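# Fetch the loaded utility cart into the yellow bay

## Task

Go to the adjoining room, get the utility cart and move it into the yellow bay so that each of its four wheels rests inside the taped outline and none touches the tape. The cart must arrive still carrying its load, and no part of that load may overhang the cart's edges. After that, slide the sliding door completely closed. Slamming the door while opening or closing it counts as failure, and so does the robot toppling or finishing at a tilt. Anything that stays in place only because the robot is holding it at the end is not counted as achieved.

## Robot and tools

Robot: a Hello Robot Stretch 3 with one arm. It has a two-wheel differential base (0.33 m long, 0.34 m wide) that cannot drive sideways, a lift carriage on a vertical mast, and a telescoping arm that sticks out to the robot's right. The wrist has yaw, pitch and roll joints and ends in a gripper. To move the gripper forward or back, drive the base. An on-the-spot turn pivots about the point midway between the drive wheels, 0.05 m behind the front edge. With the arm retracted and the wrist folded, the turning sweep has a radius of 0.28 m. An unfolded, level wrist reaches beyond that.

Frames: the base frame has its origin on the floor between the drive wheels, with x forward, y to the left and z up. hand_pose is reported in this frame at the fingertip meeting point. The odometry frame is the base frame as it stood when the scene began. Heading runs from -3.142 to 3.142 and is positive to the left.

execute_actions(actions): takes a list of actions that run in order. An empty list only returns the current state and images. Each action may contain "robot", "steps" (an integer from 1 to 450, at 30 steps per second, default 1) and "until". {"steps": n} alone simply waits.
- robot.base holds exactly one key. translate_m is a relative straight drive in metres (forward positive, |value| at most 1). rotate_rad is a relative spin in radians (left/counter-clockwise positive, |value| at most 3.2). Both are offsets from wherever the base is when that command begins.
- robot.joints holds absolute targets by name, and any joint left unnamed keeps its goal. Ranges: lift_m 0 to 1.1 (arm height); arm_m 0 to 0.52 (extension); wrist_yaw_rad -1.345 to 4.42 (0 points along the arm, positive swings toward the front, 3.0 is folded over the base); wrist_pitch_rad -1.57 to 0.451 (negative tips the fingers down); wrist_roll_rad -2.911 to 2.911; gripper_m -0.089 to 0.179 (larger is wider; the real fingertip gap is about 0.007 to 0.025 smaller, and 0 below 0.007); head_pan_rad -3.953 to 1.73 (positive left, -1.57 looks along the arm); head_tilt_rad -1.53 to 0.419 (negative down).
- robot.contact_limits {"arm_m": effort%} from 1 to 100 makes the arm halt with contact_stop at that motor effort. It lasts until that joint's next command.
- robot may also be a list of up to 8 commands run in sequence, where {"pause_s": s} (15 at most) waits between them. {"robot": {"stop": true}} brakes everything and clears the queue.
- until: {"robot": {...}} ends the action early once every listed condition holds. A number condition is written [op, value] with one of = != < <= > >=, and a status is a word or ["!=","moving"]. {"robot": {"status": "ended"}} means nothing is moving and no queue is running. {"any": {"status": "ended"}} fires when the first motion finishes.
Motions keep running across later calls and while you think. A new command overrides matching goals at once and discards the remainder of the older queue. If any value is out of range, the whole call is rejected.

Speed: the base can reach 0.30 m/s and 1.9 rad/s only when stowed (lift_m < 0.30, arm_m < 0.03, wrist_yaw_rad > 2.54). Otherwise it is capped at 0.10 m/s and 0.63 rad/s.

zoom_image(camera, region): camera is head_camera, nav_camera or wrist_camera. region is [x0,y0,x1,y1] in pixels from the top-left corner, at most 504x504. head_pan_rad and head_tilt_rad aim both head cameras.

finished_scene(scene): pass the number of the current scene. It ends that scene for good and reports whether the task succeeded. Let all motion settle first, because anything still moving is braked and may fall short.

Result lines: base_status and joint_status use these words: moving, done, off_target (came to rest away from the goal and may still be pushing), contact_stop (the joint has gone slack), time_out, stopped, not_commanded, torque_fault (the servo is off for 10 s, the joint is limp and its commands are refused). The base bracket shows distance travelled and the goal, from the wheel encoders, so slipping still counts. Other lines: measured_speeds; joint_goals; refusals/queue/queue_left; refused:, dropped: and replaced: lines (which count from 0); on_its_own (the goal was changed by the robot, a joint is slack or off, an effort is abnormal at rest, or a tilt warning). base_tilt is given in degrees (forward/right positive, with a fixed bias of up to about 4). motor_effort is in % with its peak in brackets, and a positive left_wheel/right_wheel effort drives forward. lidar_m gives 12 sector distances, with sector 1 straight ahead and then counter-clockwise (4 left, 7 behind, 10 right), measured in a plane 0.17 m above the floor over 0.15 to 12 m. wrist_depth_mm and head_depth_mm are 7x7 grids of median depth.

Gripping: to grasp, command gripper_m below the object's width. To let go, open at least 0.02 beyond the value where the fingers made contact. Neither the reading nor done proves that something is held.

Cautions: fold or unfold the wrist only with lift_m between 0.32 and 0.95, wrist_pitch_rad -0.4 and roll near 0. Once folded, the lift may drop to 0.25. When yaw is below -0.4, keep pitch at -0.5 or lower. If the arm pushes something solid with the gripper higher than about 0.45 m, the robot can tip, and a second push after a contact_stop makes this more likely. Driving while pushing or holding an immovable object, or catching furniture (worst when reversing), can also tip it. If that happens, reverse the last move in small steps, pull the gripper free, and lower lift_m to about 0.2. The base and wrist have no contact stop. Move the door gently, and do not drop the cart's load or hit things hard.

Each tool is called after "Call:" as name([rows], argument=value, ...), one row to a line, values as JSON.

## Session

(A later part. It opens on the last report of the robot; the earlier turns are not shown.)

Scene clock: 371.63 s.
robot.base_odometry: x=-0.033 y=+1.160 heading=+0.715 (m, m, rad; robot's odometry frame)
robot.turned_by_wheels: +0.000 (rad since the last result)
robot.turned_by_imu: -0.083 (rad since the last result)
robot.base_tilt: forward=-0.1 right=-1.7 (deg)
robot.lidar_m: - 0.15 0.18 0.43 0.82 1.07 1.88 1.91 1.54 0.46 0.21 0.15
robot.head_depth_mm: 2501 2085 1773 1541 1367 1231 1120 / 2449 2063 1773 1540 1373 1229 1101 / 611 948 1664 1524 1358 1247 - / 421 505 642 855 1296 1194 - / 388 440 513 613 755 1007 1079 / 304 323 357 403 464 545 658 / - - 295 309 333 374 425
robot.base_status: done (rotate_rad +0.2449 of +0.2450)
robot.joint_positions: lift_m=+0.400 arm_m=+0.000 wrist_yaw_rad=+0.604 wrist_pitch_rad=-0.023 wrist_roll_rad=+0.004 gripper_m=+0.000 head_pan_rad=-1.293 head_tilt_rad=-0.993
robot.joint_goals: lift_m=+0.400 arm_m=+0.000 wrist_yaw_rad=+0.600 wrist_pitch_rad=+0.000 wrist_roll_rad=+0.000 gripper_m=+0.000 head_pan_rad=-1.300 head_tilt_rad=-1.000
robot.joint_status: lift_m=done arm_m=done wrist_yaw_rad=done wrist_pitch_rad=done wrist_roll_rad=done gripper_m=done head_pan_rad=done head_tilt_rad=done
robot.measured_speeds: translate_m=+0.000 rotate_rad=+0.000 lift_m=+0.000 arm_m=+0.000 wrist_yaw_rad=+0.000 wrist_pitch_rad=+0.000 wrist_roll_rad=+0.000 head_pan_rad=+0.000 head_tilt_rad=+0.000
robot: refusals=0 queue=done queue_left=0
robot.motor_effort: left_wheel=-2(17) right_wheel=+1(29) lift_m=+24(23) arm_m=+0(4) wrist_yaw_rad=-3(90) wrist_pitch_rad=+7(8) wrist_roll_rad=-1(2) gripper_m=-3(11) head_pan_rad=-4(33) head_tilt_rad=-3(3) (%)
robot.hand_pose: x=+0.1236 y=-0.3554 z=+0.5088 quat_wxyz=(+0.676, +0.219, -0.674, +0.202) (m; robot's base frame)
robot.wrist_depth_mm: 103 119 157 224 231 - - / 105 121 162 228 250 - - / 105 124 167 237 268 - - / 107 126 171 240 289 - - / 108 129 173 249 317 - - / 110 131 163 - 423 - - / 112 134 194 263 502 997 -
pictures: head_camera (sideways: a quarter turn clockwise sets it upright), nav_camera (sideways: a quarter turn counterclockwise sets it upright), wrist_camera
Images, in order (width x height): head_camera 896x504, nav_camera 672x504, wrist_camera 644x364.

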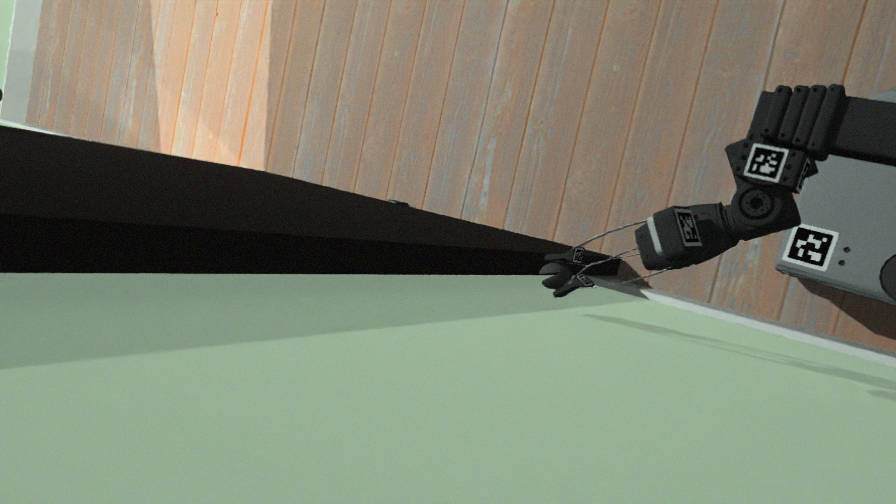

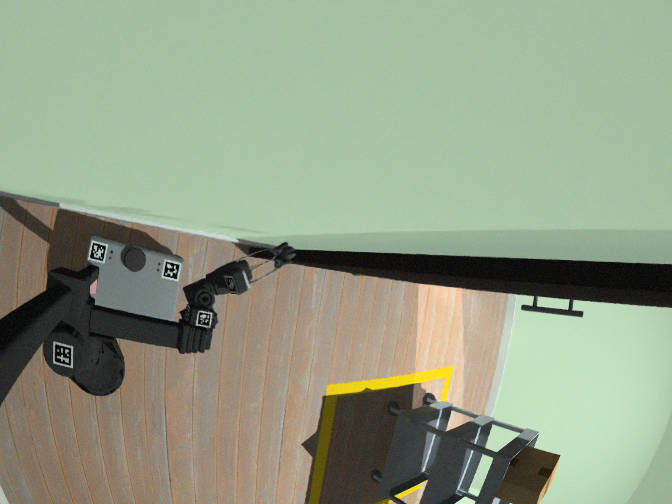

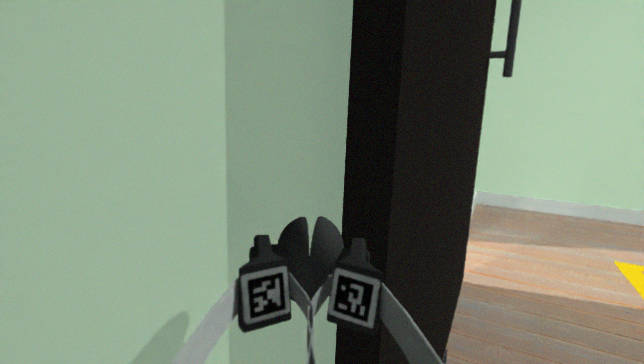

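Call:
execute_actions([
  {"robot":[{"base":{"translate_m":-0.05}},{"base":{"rotate_rad":0.12},"joints":{"wrist_yaw_rad":0.4}}],"steps":450,"until":{"robot":{"status":"ended"}}},
])

Scene clock: 374.57 s.
robot.base_odometry: x=-0.071 y=+1.128 heading=+0.835 (m, m, rad; robot's odometry frame)
robot.turned_by_wheels: +0.120 (rad since the last result)
robot.turned_by_imu: +0.120 (rad since the last result)
robot.base_tilt: forward=-0.1 right=-1.7 (deg)
robot.lidar_m: 0.19 0.20 0.28 0.80 0.84 1.20 1.83 1.93 1.52 0.47 0.25 0.19
robot.head_depth_mm: 2445 2094 1780 1549 1373 1234 1119 / 861 1548 1781 1549 1362 1236 1101 / 487 646 977 1489 1358 1244 - / 443 526 648 858 1243 1213 - / 390 449 530 647 833 1125 1099 / 316 354 403 465 556 687 895 / - 299 325 365 416 488 585
robot.base_status: done (rotate_rad +0.1199 of +0.1200)
robot.joint_positions: lift_m=+0.400 arm_m=+0.000 wrist_yaw_rad=+0.403 wrist_pitch_rad=-0.022 wrist_roll_rad=+0.004 gripper_m=+0.000 head_pan_rad=-1.293 head_tilt_rad=-0.993
robot.joint_goals: lift_m=+0.400 arm_m=+0.000 wrist_yaw_rad=+0.400 wrist_pitch_rad=+0.000 wrist_roll_rad=+0.000 gripper_m=+0.000 head_pan_rad=-1.300 head_tilt_rad=-1.000
robot.joint_status: lift_m=done arm_m=done wrist_yaw_rad=done wrist_pitch_rad=done wrist_roll_rad=done gripper_m=done head_pan_rad=done head_tilt_rad=done
robot.measured_speeds: translate_m=+0.000 rotate_rad=+0.000 lift_m=+0.000 arm_m=+0.000 wrist_yaw_rad=+0.000 wrist_pitch_rad=+0.000 wrist_roll_rad=+0.000 head_pan_rad=+0.000 head_tilt_rad=+0.000
robot: refusals=0 queue=done queue_left=0
robot.motor_effort: left_wheel=-3(7) right_wheel=+2(5) lift_m=+23(24) arm_m=+1(1) wrist_yaw_rad=-4(4) wrist_pitch_rad=+7(7) wrist_roll_rad=-2(2) gripper_m=-3(3) head_pan_rad=-4(4) head_tilt_rad=-4(4) (%)
robot.hand_pose: x=+0.0789 y=-0.3800 z=+0.5090 quat_wxyz=(+0.693, +0.150, -0.692, +0.133) (m; robot's base frame)
robot.wrist_depth_mm: 141 171 234 238 587 - - / 142 174 241 244 626 - - / 144 177 246 256 703 - - / 146 179 252 267 800 - - / 149 183 258 304 934 - - / 152 188 239 - - - - / 154 189 280 307 910 952 -
pictures: head_camera (sideways: a quarter turn clockwise sets it upright), nav_camera (sideways: a quarter turn counterclockwise sets it upright), wrist_camera
Images, in order (width x height): head_camera 896x504, nav_camera 672x504, wrist_camera 644x364.

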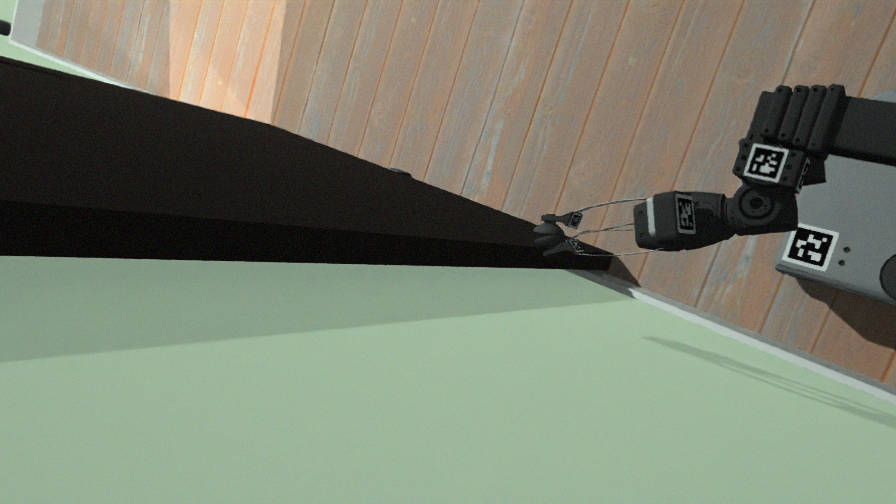

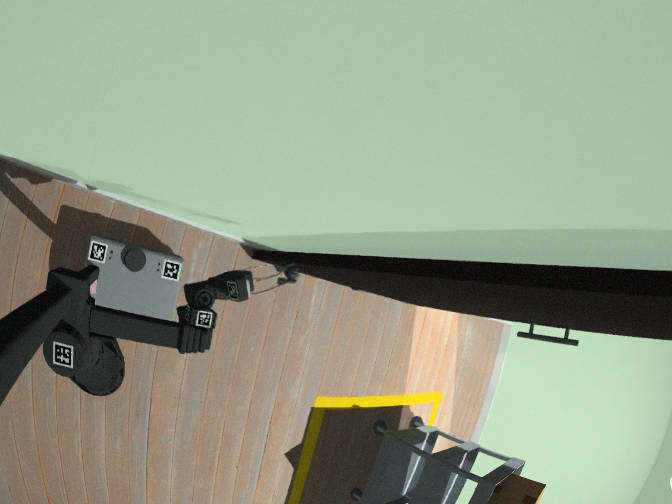

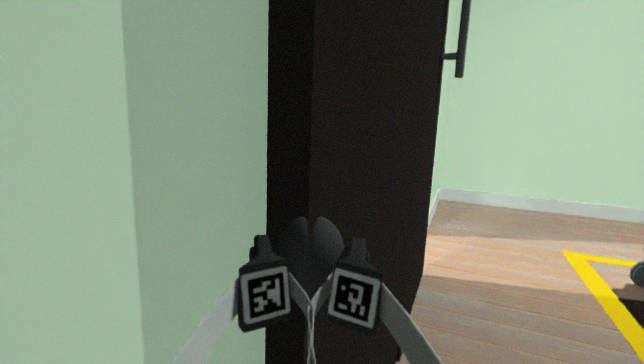

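Call:
execute_actions([
  {"robot":[{"joints":{"wrist_yaw_rad":0.52}},{"joints":{"arm_m":0.2}}],"steps":300,"until":{"robot":{"status":"ended"}}},
])

Scene clock: 377.93 s.
robot.base_odometry: x=-0.071 y=+1.128 heading=+0.835 (m, m, rad; robot's odometry frame)
robot.turned_by_wheels: +0.000 (rad since the last result)
robot.turned_by_imu: -0.031 (rad since the last result)
robot.base_tilt: forward=-0.1 right=-1.7 (deg)
robot.lidar_m: 0.19 0.20 0.28 0.80 0.84 1.16 1.82 1.90 1.52 0.59 0.27 0.20
robot.head_depth_mm: 2503 2076 1775 1554 1368 1230 1125 / 1189 1974 1758 1542 1407 1237 1110 / 587 798 1239 1526 1325 1225 1154 / 555 644 794 1025 1317 1211 - / 432 495 585 711 906 1160 1105 / 346 385 435 501 592 725 928 / 297 315 347 388 440 509 602
robot.base_status: done (rotate_rad +0.1200 of +0.1200)
robot.joint_positions: lift_m=+0.400 arm_m=+0.200 wrist_yaw_rad=+0.523 wrist_pitch_rad=-0.022 wrist_roll_rad=+0.004 gripper_m=+0.000 head_pan_rad=-1.293 head_tilt_rad=-0.993
robot.joint_goals: lift_m=+0.400 arm_m=+0.200 wrist_yaw_rad=+0.520 wrist_pitch_rad=+0.000 wrist_roll_rad=+0.000 gripper_m=+0.000 head_pan_rad=-1.300 head_tilt_rad=-1.000
robot.joint_status: lift_m=done arm_m=done wrist_yaw_rad=done wrist_pitch_rad=done wrist_roll_rad=done gripper_m=done head_pan_rad=done head_tilt_rad=done
robot.measured_speeds: translate_m=+0.000 rotate_rad=+0.000 lift_m=+0.000 arm_m=+0.000 wrist_yaw_rad=+0.000 wrist_pitch_rad=+0.000 wrist_roll_rad=+0.000 head_pan_rad=+0.000 head_tilt_rad=+0.000
robot: refusals=0 queue=done queue_left=0
robot.motor_effort: left_wheel=+0(8) right_wheel=-1(17) lift_m=+23(24) arm_m=+3(25) wrist_yaw_rad=-2(60) wrist_pitch_rad=+6(9) wrist_roll_rad=-1(1) gripper_m=-3(9) head_pan_rad=-5(5) head_tilt_rad=-3(3) (%)
robot.hand_pose: x=+0.1062 y=-0.5663 z=+0.5091 quat_wxyz=(+0.684, +0.191, -0.682, +0.174) (m; robot's base frame)
robot.wrist_depth_mm: 134 157 183 191 362 - - / 136 159 186 197 383 - - / 138 162 189 202 413 - - / 139 166 193 211 443 - - / 140 169 200 235 499 - - / 143 172 215 - 626 - - / 144 176 205 239 763 961 -
pictures: head_camera (sideways: a quarter turn clockwise sets it upright), nav_camera (sideways: a quarter turn counterclockwise sets it upright), wrist_camera
Images, in order (width x height): head_camera 896x504, nav_camera 672x504, wrist_camera 644x364.

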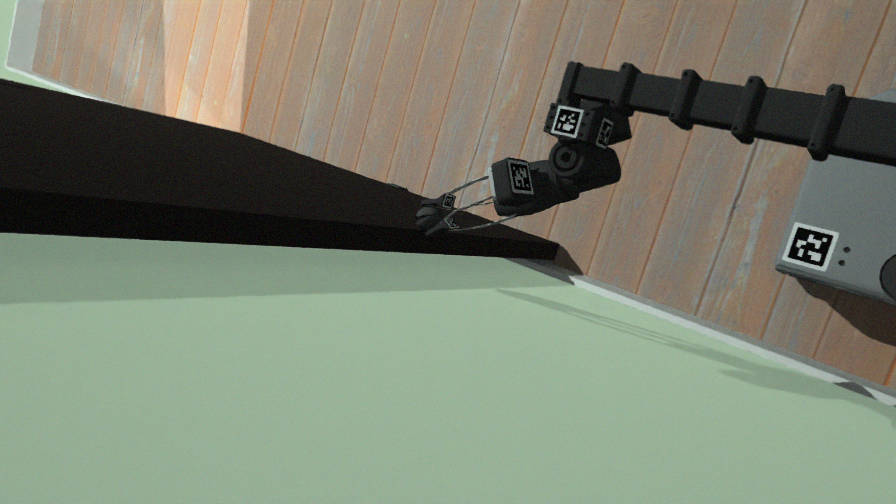

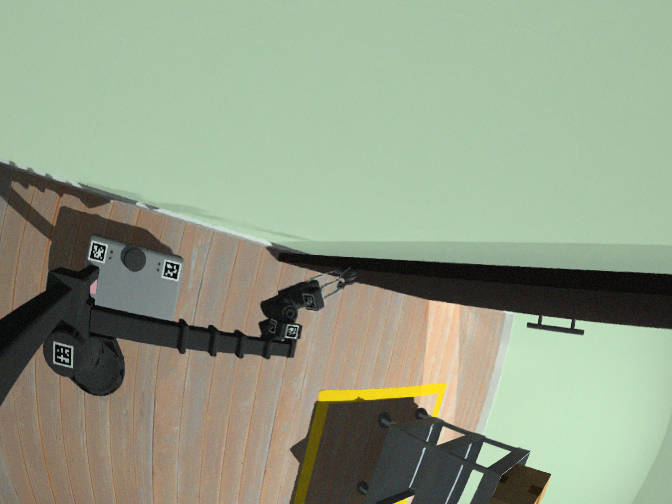

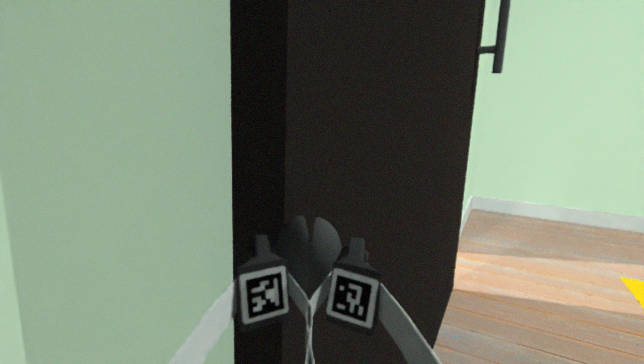

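Call:
execute_actions([
  {"robot":[{"joints":{"arm_m":0.13}},{"base":{"rotate_rad":0.10}},{"joints":{"arm_m":0.30}}],"steps":300,"until":{"robot":{"status":"ended"}}},
])

Scene clock: 384.30 s.
robot.base_odometry: x=-0.071 y=+1.128 heading=+0.935 (m, m, rad; robot's odometry frame)
robot.turned_by_wheels: +0.100 (rad since the last result)
robot.turned_by_imu: +0.070 (rad since the last result)
robot.base_tilt: forward=-0.1 right=-1.6 (deg)
robot.lidar_m: 0.20 0.21 0.31 0.80 0.85 1.26 1.82 1.80 1.52 0.57 0.26 0.20
robot.head_depth_mm: 2301 2075 1774 1553 1362 1230 1127 / 705 1117 1713 1570 1343 1234 1105 / 639 770 977 1302 1346 1225 1165 / 480 579 728 990 1302 1228 - / 379 437 516 635 823 1135 1108 / 312 351 400 468 563 705 942 / - 298 328 371 428 505 619
robot.base_status: done (rotate_rad +0.1000 of +0.1000)
robot.joint_positions: lift_m=+0.400 arm_m=+0.300 wrist_yaw_rad=+0.523 wrist_pitch_rad=-0.023 wrist_roll_rad=+0.004 gripper_m=+0.000 head_pan_rad=-1.294 head_tilt_rad=-0.993
robot.joint_goals: lift_m=+0.400 arm_m=+0.300 wrist_yaw_rad=+0.520 wrist_pitch_rad=+0.000 wrist_roll_rad=+0.000 gripper_m=+0.000 head_pan_rad=-1.300 head_tilt_rad=-1.000
robot.joint_status: lift_m=done arm_m=done wrist_yaw_rad=done wrist_pitch_rad=done wrist_roll_rad=done gripper_m=done head_pan_rad=done head_tilt_rad=done
robot.measured_speeds: translate_m=+0.000 rotate_rad=+0.000 lift_m=+0.000 arm_m=+0.000 wrist_yaw_rad=+0.000 wrist_pitch_rad=+0.000 wrist_roll_rad=+0.000 head_pan_rad=+0.000 head_tilt_rad=+0.000
robot: refusals=0 queue=done queue_left=0
robot.motor_effort: left_wheel=+0(12) right_wheel=-1(22) lift_m=+24(24) arm_m=+3(31) wrist_yaw_rad=-3(59) wrist_pitch_rad=+7(11) wrist_roll_rad=-2(1) gripper_m=-3(8) head_pan_rad=-4(4) head_tilt_rad=-4(4) (%)
robot.hand_pose: x=+0.1062 y=-0.6663 z=+0.5089 quat_wxyz=(+0.684, +0.191, -0.682, +0.174) (m; robot's base frame)
robot.wrist_depth_mm: 101 116 149 178 180 533 - / 103 118 154 183 190 634 - / 105 120 157 190 202 807 - / 105 123 161 195 214 - - / 107 126 164 192 232 - - / 109 129 156 - 281 - - / 111 130 184 210 319 900 1000
pictures: head_camera (sideways: a quarter turn clockwise sets it upright), nav_camera (sideways: a quarter turn counterclockwise sets it upright), wrist_camera
Images, in order (width x height): head_camera 896x504, nav_camera 672x504, wrist_camera 644x364.

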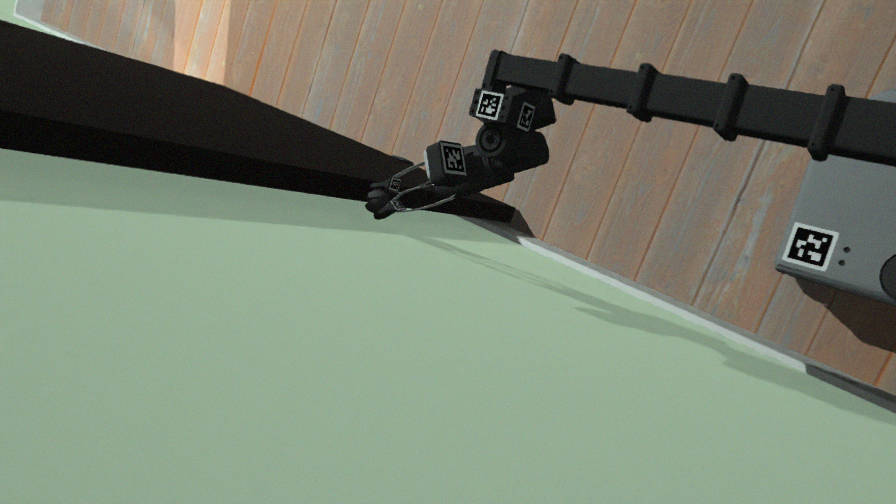

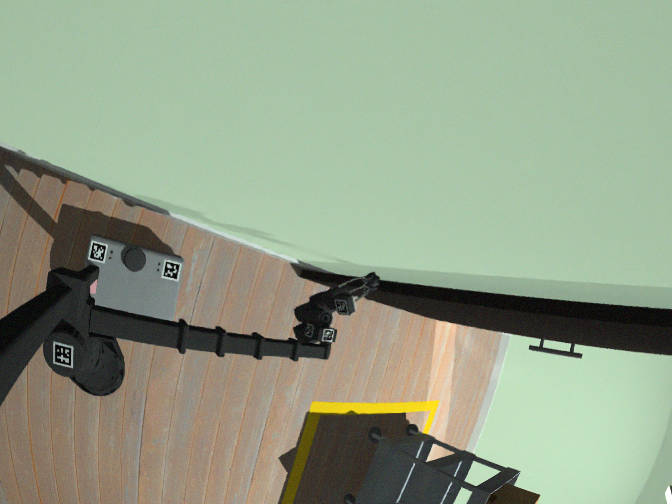

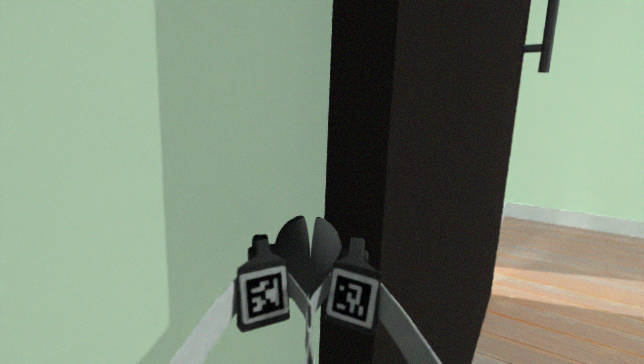

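Now on the edge face, slightly wall-side. Reduce yaw a bit and continue.

Call:
execute_actions([
  {"robot":[{"joints":{"arm_m":0.28}},{"joints":{"wrist_yaw_rad":0.42}},{"joints":{"arm_m":0.42},"contact_limits":{"arm_m":35}}],"steps":300,"until":{"robot":{"status":"ended"}}},
])

Scene clock: 388.17 s.
robot.base_odometry: x=-0.071 y=+1.128 heading=+0.935 (m, m, rad; robot's odometry frame)
robot.turned_by_wheels: +0.000 (rad since the last result)
robot.turned_by_imu: -0.014 (rad since the last result)
robot.base_tilt: forward=-0.1 right=-1.7 (deg)
robot.lidar_m: 0.20 0.21 0.31 0.80 0.85 1.24 1.82 1.82 1.51 0.60 0.26 0.20
robot.head_depth_mm: 2350 2089 1773 1549 1365 1234 1117 / 801 1314 1723 1477 1386 1231 1111 / 705 880 1115 1475 1354 1222 1155 / 506 611 767 1042 1304 1214 - / 396 455 538 658 853 1146 1104 / 325 364 414 482 579 720 956 / 289 305 337 380 438 515 626
robot.base_status: done (rotate_rad +0.0999 of +0.1000)
robot.joint_positions: lift_m=+0.400 arm_m=+0.420 wrist_yaw_rad=+0.424 wrist_pitch_rad=-0.022 wrist_roll_rad=+0.004 gripper_m=+0.000 head_pan_rad=-1.294 head_tilt_rad=-0.993
robot.joint_goals: lift_m=+0.400 arm_m=+0.420 wrist_yaw_rad=+0.420 wrist_pitch_rad=+0.000 wrist_roll_rad=+0.000 gripper_m=+0.000 head_pan_rad=-1.300 head_tilt_rad=-1.000
robot.joint_status: lift_m=done arm_m=done wrist_yaw_rad=done wrist_pitch_rad=done wrist_roll_rad=done gripper_m=done head_pan_rad=done head_tilt_rad=done
robot.measured_speeds: translate_m=+0.000 rotate_rad=+0.000 lift_m=+0.000 arm_m=+0.000 wrist_yaw_rad=+0.000 wrist_pitch_rad=+0.000 wrist_roll_rad=+0.000 head_pan_rad=+0.000 head_tilt_rad=+0.000
robot: refusals=0 queue=done queue_left=0
robot.motor_effort: left_wheel=-2(14) right_wheel=+2(16) lift_m=+24(24) arm_m=+5(25) wrist_yaw_rad=-4(24) wrist_pitch_rad=+7(8) wrist_roll_rad=-1(2) gripper_m=-3(4) head_pan_rad=-3(4) head_tilt_rad=-3(4) (%)
robot.contact_limits: arm_m 35 (drawing in: default 33, maximum 53; extending or still: default 43, maximum 72)
robot.hand_pose: x=+0.0837 y=-0.7976 z=+0.5090 quat_wxyz=(+0.692, +0.157, -0.691, +0.140) (m; robot's base frame)
robot.wrist_depth_mm: 114 135 174 170 324 - - / 116 138 179 173 350 - - / 118 141 184 179 378 - - / 119 143 188 184 414 - - / 122 146 193 193 467 - - / 124 148 187 - 663 - - / 126 151 210 203 855 968 956
pictures: head_camera (sideways: a quarter turn clockwise sets it upright), nav_camera (sideways: a quarter turn counterclockwise sets it upright), wrist_camera
Images, in order (width x height): head_camera 896x504, nav_camera 672x504, wrist_camera 644x364.

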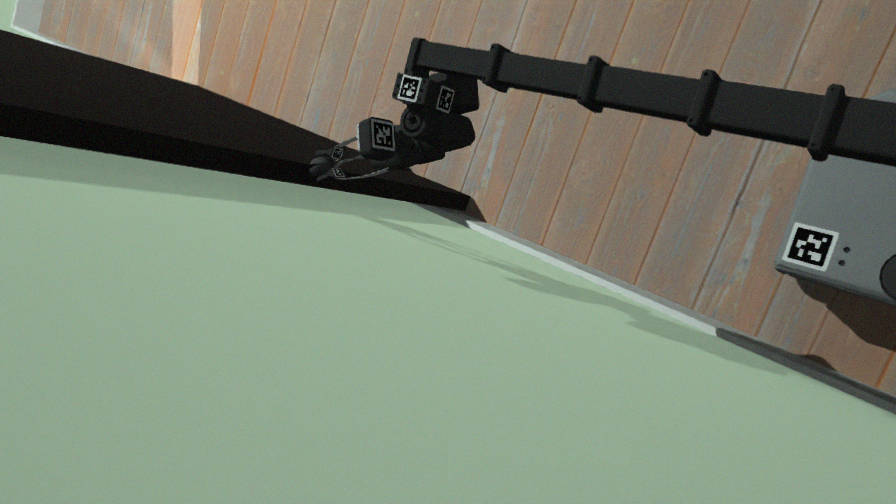

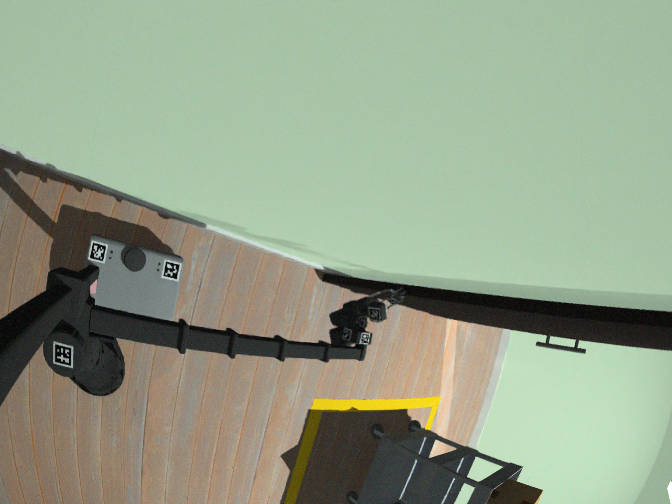

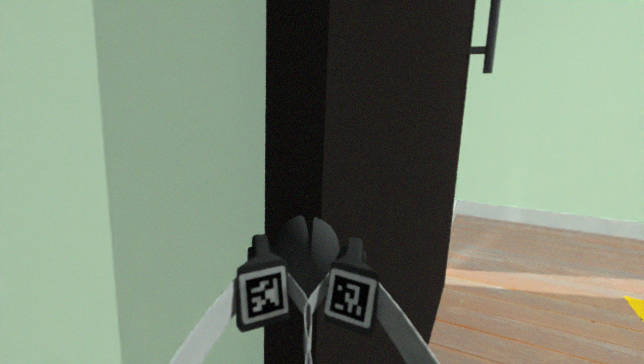

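Call:
execute_actions([
  {"robot":[{"joints":{"wrist_yaw_rad":0.47}},{"joints":{"arm_m":0.47},"contact_limits":{"arm_m":35}},{"joints":{"arm_m":0.52},"contact_limits":{"arm_m":35}}],"steps":300,"until":{"robot":{"status":"ended"}}},
  {"robot":{"joints":{"head_pan_rad":-1.45,"head_tilt_rad":-0.6}},"steps":60,"until":{"robot":{"status":"ended"}}},
])

Scene clock: 389.73 s.
robot.base_odometry: x=-0.071 y=+1.127 heading=+0.935 (m, m, rad; robot's odometry frame)
robot.turned_by_wheels: +0.000 (rad since the last result)
robot.turned_by_imu: +0.000 (rad since the last result)
robot.base_tilt: forward=-0.1 right=-1.6 (deg)
robot.lidar_m: 0.20 0.21 0.31 0.80 0.85 1.23 1.82 1.82 1.51 0.60 0.26 0.20
robot.head_depth_mm: 2446 2675 2955 2325 1816 1472 1254 / 2489 2733 2960 2340 1798 1496 1249 / 1008 1309 1844 2136 1794 1391 1243 / 688 770 885 990 1189 1358 1237 / 547 597 658 737 832 954 1105 / 417 445 479 517 564 620 686 / 338 356 376 400 426 458 493
robot.base_status: done (rotate_rad +0.0997 of +0.1000)
robot.joint_positions: lift_m=+0.400 arm_m=+0.420 wrist_yaw_rad=+0.430 wrist_pitch_rad=-0.022 wrist_roll_rad=+0.004 gripper_m=+0.000 head_pan_rad=-1.443 head_tilt_rad=-0.606
robot.joint_goals: lift_m=+0.400 arm_m=+0.420 wrist_yaw_rad=+0.428 wrist_pitch_rad=+0.000 wrist_roll_rad=+0.000 gripper_m=+0.000 head_pan_rad=-1.450 head_tilt_rad=-0.600
robot.joint_status: lift_m=done arm_m=done wrist_yaw_rad=off_target wrist_pitch_rad=done wrist_roll_rad=done gripper_m=done head_pan_rad=done head_tilt_rad=done
robot.measured_speeds: translate_m=+0.000 rotate_rad=+0.001 lift_m=+0.000 arm_m=+0.000 wrist_yaw_rad=-0.040 wrist_pitch_rad=+0.000 wrist_roll_rad=+0.000 head_pan_rad=+0.000 head_tilt_rad=+0.000
robot: refusals=0 queue=done queue_left=0
robot.on_its_own: wrist_yaw_rad is held at +0.428, not at your +0.470, by its stall guard, which is still easing
robot.motor_effort: left_wheel=-6(12) right_wheel=+6(13) lift_m=+24(24) arm_m=+5(5) wrist_yaw_rad=-1(24) wrist_pitch_rad=+7(7) wrist_roll_rad=-2(1) gripper_m=-3(4) head_pan_rad=-4(22) head_tilt_rad=+3(30) (%)
robot.contact_limits: arm_m 35 (drawing in: default 33, maximum 53; extending or still: default 43, maximum 72)
robot.hand_pose: x=+0.0851 y=-0.7970 z=+0.5090 quat_wxyz=(+0.691, +0.159, -0.690, +0.143) (m; robot's base frame)
robot.wrist_depth_mm: 114 135 176 169 317 - - / 116 137 179 173 342 - - / 117 139 184 179 372 - - / 119 142 190 186 410 - - / 121 145 194 193 452 - - / 123 147 187 - 641 - - / 125 150 209 203 813 935 979
pictures: head_camera (sideways: a quarter turn clockwise sets it upright), nav_camera (sideways: a quarter turn counterclockwise sets it upright), wrist_camera
dropped: robot: command 0 of its queue: wrist_yaw_rad: off_target
Images, in order (width x height): head_camera 896x504, nav_camera 672x504, wrist_camera 644x364.

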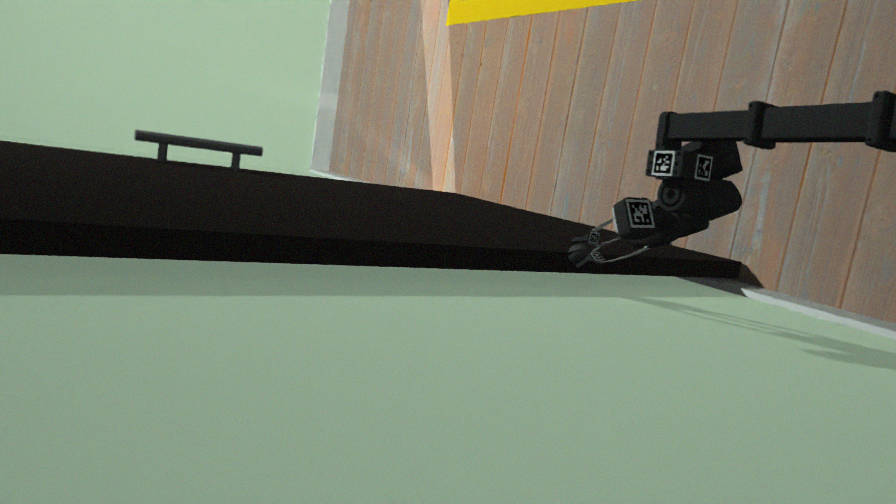

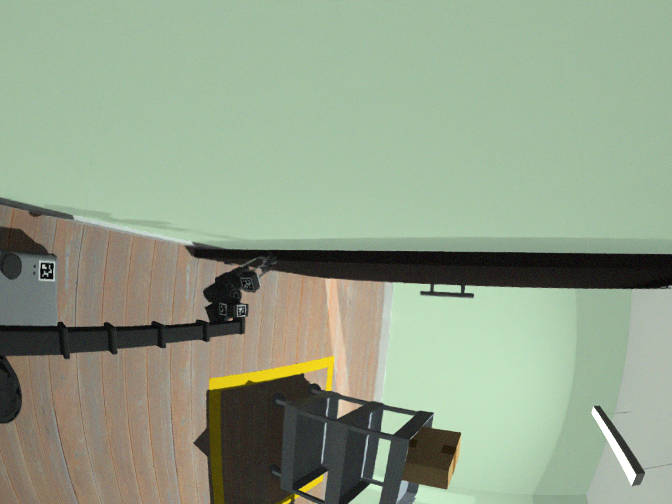

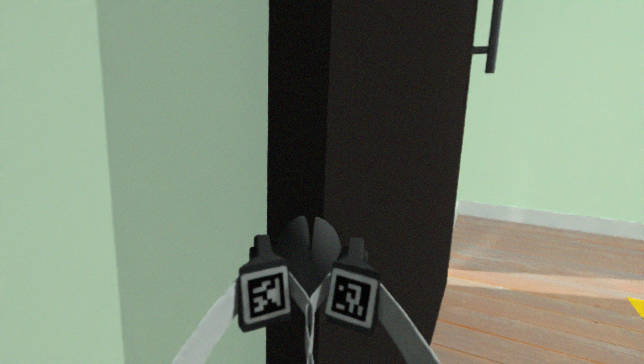

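Call:
execute_actions([
  {"robot":{"joints":{"arm_m":0.47},"contact_limits":{"arm_m":35}},"steps":100,"until":{"robot":{"status":"ended"}}},
  {"robot":{"joints":{"arm_m":0.52},"contact_limits":{"arm_m":35}},"steps":100,"until":{"robot":{"status":"ended"}}},
])

Scene clock: 392.43 s.
robot.base_odometry: x=-0.071 y=+1.127 heading=+0.935 (m, m, rad; robot's odometry frame)
robot.turned_by_wheels: +0.000 (rad since the last result)
robot.turned_by_imu: +0.000 (rad since the last result)
robot.base_tilt: forward=-0.1 right=-1.7 (deg)
robot.lidar_m: 0.20 0.21 0.31 0.80 0.85 1.24 1.82 1.82 1.51 0.60 0.26 0.20
robot.head_depth_mm: 2464 2666 2949 2337 1815 1479 1254 / 2525 2793 2994 2343 1816 1482 1251 / 1014 1305 1862 2127 1913 1436 1243 / 756 835 942 1080 1267 1392 1236 / 549 599 659 735 834 956 1102 / 418 447 479 518 564 620 687 / 338 356 376 400 427 457 494
robot.base_status: done (rotate_rad +0.0995 of +0.1000)
robot.joint_positions: lift_m=+0.400 arm_m=+0.518 wrist_yaw_rad=+0.425 wrist_pitch_rad=-0.023 wrist_roll_rad=+0.004 gripper_m=+0.000 head_pan_rad=-1.443 head_tilt_rad=-0.606
robot.joint_goals: lift_m=+0.400 arm_m=+0.520 wrist_yaw_rad=+0.428 wrist_pitch_rad=+0.000 wrist_roll_rad=+0.000 gripper_m=+0.000 head_pan_rad=-1.450 head_tilt_rad=-0.600
robot.joint_status: lift_m=done arm_m=done wrist_yaw_rad=off_target wrist_pitch_rad=done wrist_roll_rad=done gripper_m=done head_pan_rad=done head_tilt_rad=done
robot.measured_speeds: translate_m=+0.000 rotate_rad=+0.001 lift_m=+0.000 arm_m=+0.001 wrist_yaw_rad=+0.000 wrist_pitch_rad=+0.000 wrist_roll_rad=+0.000 head_pan_rad=+0.000 head_tilt_rad=+0.000
robot: refusals=0 queue=done queue_left=0
robot.on_its_own: wrist_yaw_rad is held at +0.428, not at your +0.470, by its stall guard, which is not easing now
robot.motor_effort: left_wheel=-9(16) right_wheel=+9(20) lift_m=+23(24) arm_m=+8(18) wrist_yaw_rad=+3(8) wrist_pitch_rad=+7(7) wrist_roll_rad=-1(1) gripper_m=-2(3) head_pan_rad=-4(4) head_tilt_rad=+3(3) (%)
robot.contact_limits: arm_m 35 (drawing in: default 33, maximum 53; extending or still: default 43, maximum 72)
robot.hand_pose: x=+0.0840 y=-0.8954 z=+0.5088 quat_wxyz=(+0.692, +0.158, -0.691, +0.141) (m; robot's base frame)
robot.wrist_depth_mm: 108 128 172 166 293 - - / 110 130 176 172 317 - - / 112 133 180 177 344 - - / 113 136 187 182 382 - - / 115 138 189 191 419 - - / 117 140 178 - 597 - - / 119 143 214 201 752 966 969
pictures: head_camera (sideways: a quarter turn clockwise sets it upright), nav_camera (sideways: a quarter turn counterclockwise sets it upright), wrist_camera
Images, in order (width x height): head_camera 896x504, nav_camera 672x504, wrist_camera 644x364.

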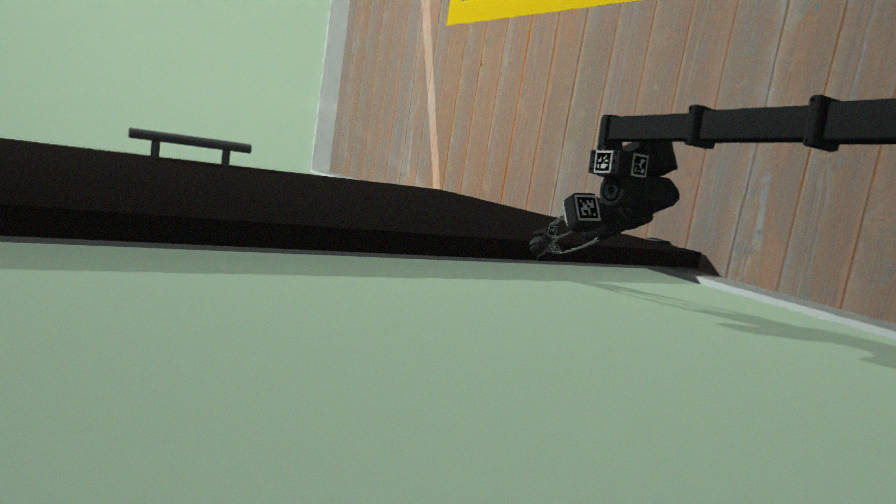

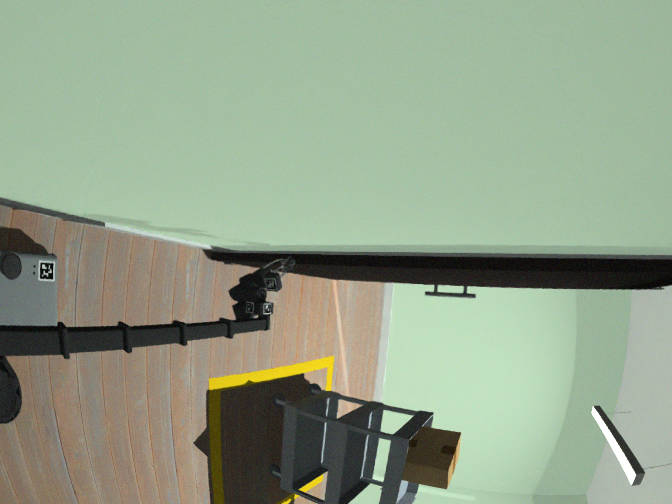

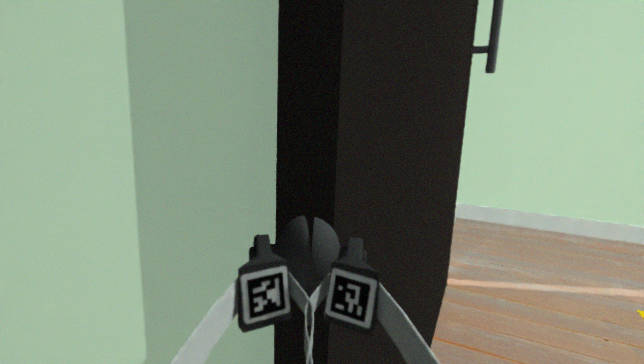

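Call:
execute_actions([
  {"robot":[{"joints":{"arm_m":0.1}},{"base":{"translate_m":-0.08}},{"base":{"rotate_rad":-0.8}},{"base":{"translate_m":0.12}},{"base":{"rotate_rad":0.8}}],"steps":450,"until":{"robot":{"status":"ended"}}},
  {"robot":{"joints":{"wrist_yaw_rad":0.43,"arm_m":0.36,"head_tilt_rad":-0.8}},"steps":100,"until":{"robot":{"status":"ended"}}},
])

Scene clock: 408.67 s.
robot.base_odometry: x=+0.001 y=+1.079 heading=+0.935 (m, m, rad; robot's odometry frame)
robot.turned_by_wheels: +0.001 (rad since the last result)
robot.turned_by_imu: +0.003 (rad since the last result)
robot.base_tilt: forward=+0.0 right=-1.6 (deg)
robot.lidar_m: 0.19 0.20 0.29 0.89 0.94 1.37 1.83 1.71 1.44 0.57 0.25 0.19
robot.head_depth_mm: 2465 2731 2288 1827 1556 1331 1162 / 2457 2762 2264 1838 1577 1316 1162 / 980 1359 2065 1839 1609 1314 1152 / 710 810 948 1146 1420 1306 1153 / 528 588 663 761 900 1087 1111 / 402 435 474 523 584 656 755 / 324 345 369 398 431 471 522
robot.base_status: done (rotate_rad +0.7999 of +0.8000)
robot.joint_positions: lift_m=+0.400 arm_m=+0.360 wrist_yaw_rad=+0.428 wrist_pitch_rad=-0.022 wrist_roll_rad=+0.004 gripper_m=+0.000 head_pan_rad=-1.443 head_tilt_rad=-0.790
robot.joint_goals: lift_m=+0.400 arm_m=+0.360 wrist_yaw_rad=+0.430 wrist_pitch_rad=+0.000 wrist_roll_rad=+0.000 gripper_m=+0.000 head_pan_rad=-1.450 head_tilt_rad=-0.800
robot.joint_status: lift_m=done arm_m=done wrist_yaw_rad=done wrist_pitch_rad=done wrist_roll_rad=done gripper_m=done head_pan_rad=done head_tilt_rad=done
robot.measured_speeds: translate_m=+0.000 rotate_rad=+0.000 lift_m=+0.000 arm_m=+0.000 wrist_yaw_rad=+0.000 wrist_pitch_rad=+0.000 wrist_roll_rad=+0.000 head_pan_rad=+0.000 head_tilt_rad=+0.000
robot: refusals=0 queue=done queue_left=0
robot.motor_effort: left_wheel=-2(8) right_wheel=+1(9) lift_m=+24(24) arm_m=+3(8) wrist_yaw_rad=+2(1) wrist_pitch_rad=+6(7) wrist_roll_rad=-1(1) gripper_m=-3(3) head_pan_rad=-4(4) head_tilt_rad=-5(22) (%)
robot.hand_pose: x=+0.0847 y=-0.7374 z=+0.5092 quat_wxyz=(+0.691, +0.158, -0.690, +0.142) (m; robot's base frame)
robot.wrist_depth_mm: 109 128 172 231 290 - - / 110 131 176 239 312 - - / 112 133 183 245 338 - - / 114 137 185 251 372 - - / 115 138 190 255 422 - - / 117 141 176 - 583 - - / 120 144 215 276 720 986 964
pictures: head_camera (sideways: a quarter turn clockwise sets it upright), nav_camera (sideways: a quarter turn counterclockwise sets it upright), wrist_camera
Images, in order (width x height): head_camera 896x504, nav_camera 672x504, wrist_camera 644x364.

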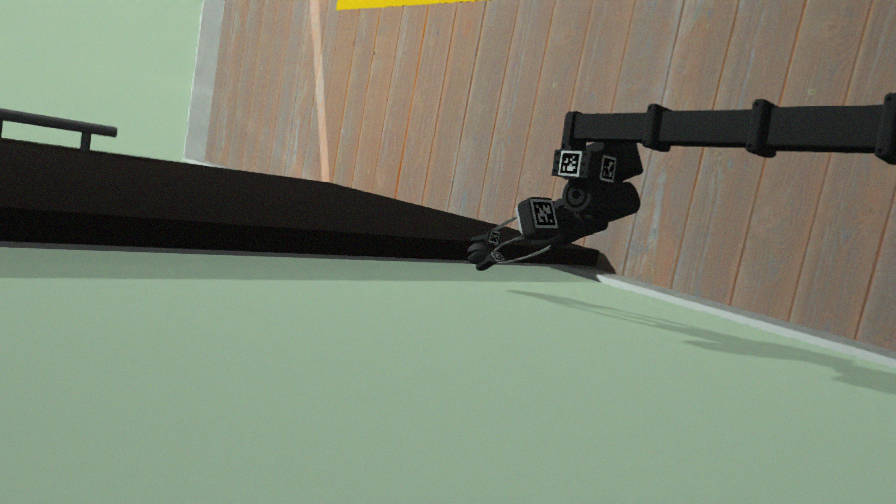

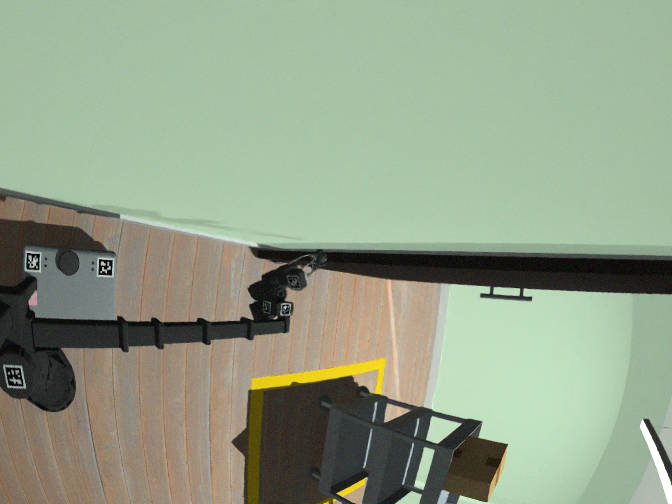

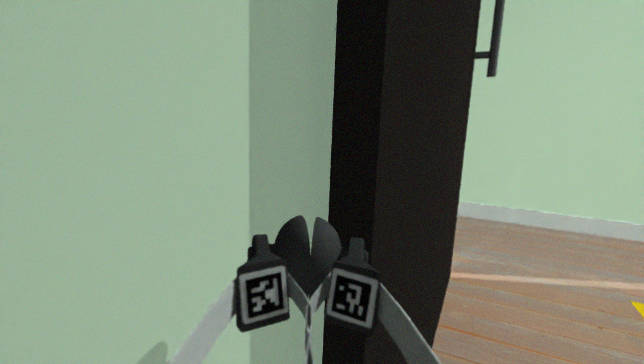

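Tip is a bit wall-side; adjust.

Call:
execute_actions([
  {"robot":{"joints":{"wrist_yaw_rad":0.28}},"steps":60,"until":{"robot":{"status":"ended"}}},
  {"robot":{"joints":{"arm_m":0.41},"contact_limits":{"arm_m":25}},"steps":100,"until":{"robot":{"status":"ended"}}},
  {"robot":{"joints":{"arm_m":0.46},"contact_limits":{"arm_m":25}},"steps":100,"until":{"robot":{"status":"ended"}}},
])

Scene clock: 412.23 s.
robot.base_odometry: x=+0.001 y=+1.079 heading=+0.935 (m, m, rad; robot's odometry frame)
robot.turned_by_wheels: +0.000 (rad since the last result)
robot.turned_by_imu: -0.005 (rad since the last result)
robot.base_tilt: forward=-0.1 right=-1.7 (deg)
robot.lidar_m: 0.19 0.20 0.29 0.89 0.94 1.36 1.83 1.72 1.44 0.58 0.25 0.19
robot.head_depth_mm: 2450 2710 2301 1845 1544 1319 1165 / 2480 2727 2325 1841 1533 1334 1163 / 1047 1483 2061 1835 1469 1313 1159 / 724 830 969 1188 1448 1304 1151 / 541 603 677 782 919 1114 1113 / 410 443 484 532 592 669 766 / 330 351 376 404 438 478 527
robot.base_status: done (rotate_rad +0.7999 of +0.8000)
robot.joint_positions: lift_m=+0.400 arm_m=+0.460 wrist_yaw_rad=+0.281 wrist_pitch_rad=-0.022 wrist_roll_rad=+0.004 gripper_m=+0.000 head_pan_rad=-1.443 head_tilt_rad=-0.792
robot.joint_goals: lift_m=+0.400 arm_m=+0.460 wrist_yaw_rad=+0.280 wrist_pitch_rad=+0.000 wrist_roll_rad=+0.000 gripper_m=+0.000 head_pan_rad=-1.450 head_tilt_rad=-0.800
robot.joint_status: lift_m=done arm_m=done wrist_yaw_rad=done wrist_pitch_rad=done wrist_roll_rad=done gripper_m=done head_pan_rad=done head_tilt_rad=done
robot.measured_speeds: translate_m=+0.000 rotate_rad=-0.001 lift_m=+0.000 arm_m=+0.000 wrist_yaw_rad=+0.000 wrist_pitch_rad=+0.000 wrist_roll_rad=+0.000 head_pan_rad=+0.000 head_tilt_rad=+0.000
robot: refusals=0 queue=done queue_left=0
robot.motor_effort: left_wheel=-1(14) right_wheel=+1(24) lift_m=+23(23) arm_m=+3(21) wrist_yaw_rad=-1(10) wrist_pitch_rad=+6(10) wrist_roll_rad=-1(2) gripper_m=-3(3) head_pan_rad=-4(4) head_tilt_rad=-4(5) (%)
robot.contact_limits: arm_m 25 (drawing in: default 33, maximum 53; extending or still: default 43, maximum 72)
robot.hand_pose: x=+0.0494 y=-0.8504 z=+0.5092 quat_wxyz=(+0.700, +0.107, -0.700, +0.091) (m; robot's base frame)
robot.wrist_depth_mm: 132 147 142 243 981 - - / 133 155 146 254 - - - / 135 158 149 262 - - - / 137 161 154 276 - - - / 138 165 158 332 - - - / 140 166 163 - - - - / 142 174 169 325 941 967 958
pictures: head_camera (sideways: a quarter turn clockwise sets it upright), nav_camera (sideways: a quarter turn counterclockwise sets it upright), wrist_camera
Images, in order (width x height): head_camera 896x504, nav_camera 672x504, wrist_camera 644x364.

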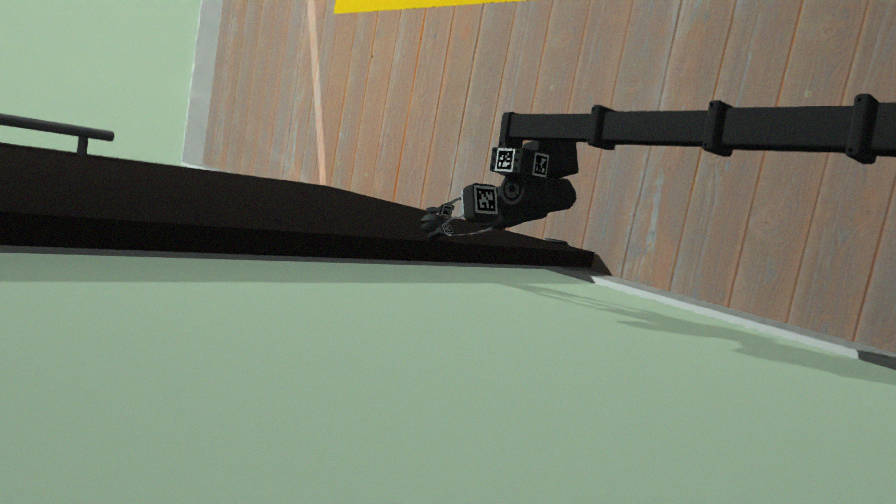

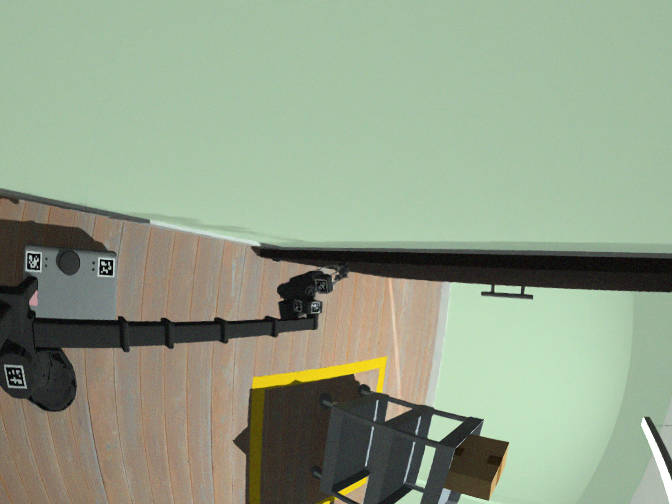

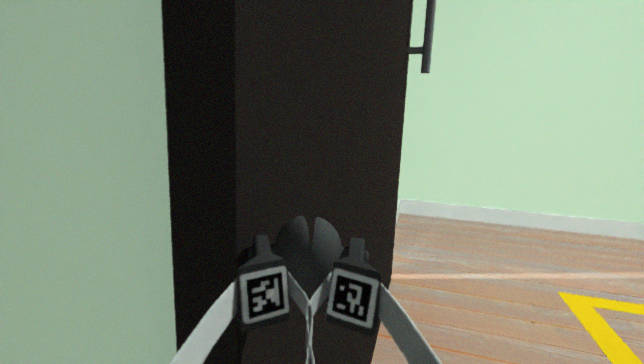

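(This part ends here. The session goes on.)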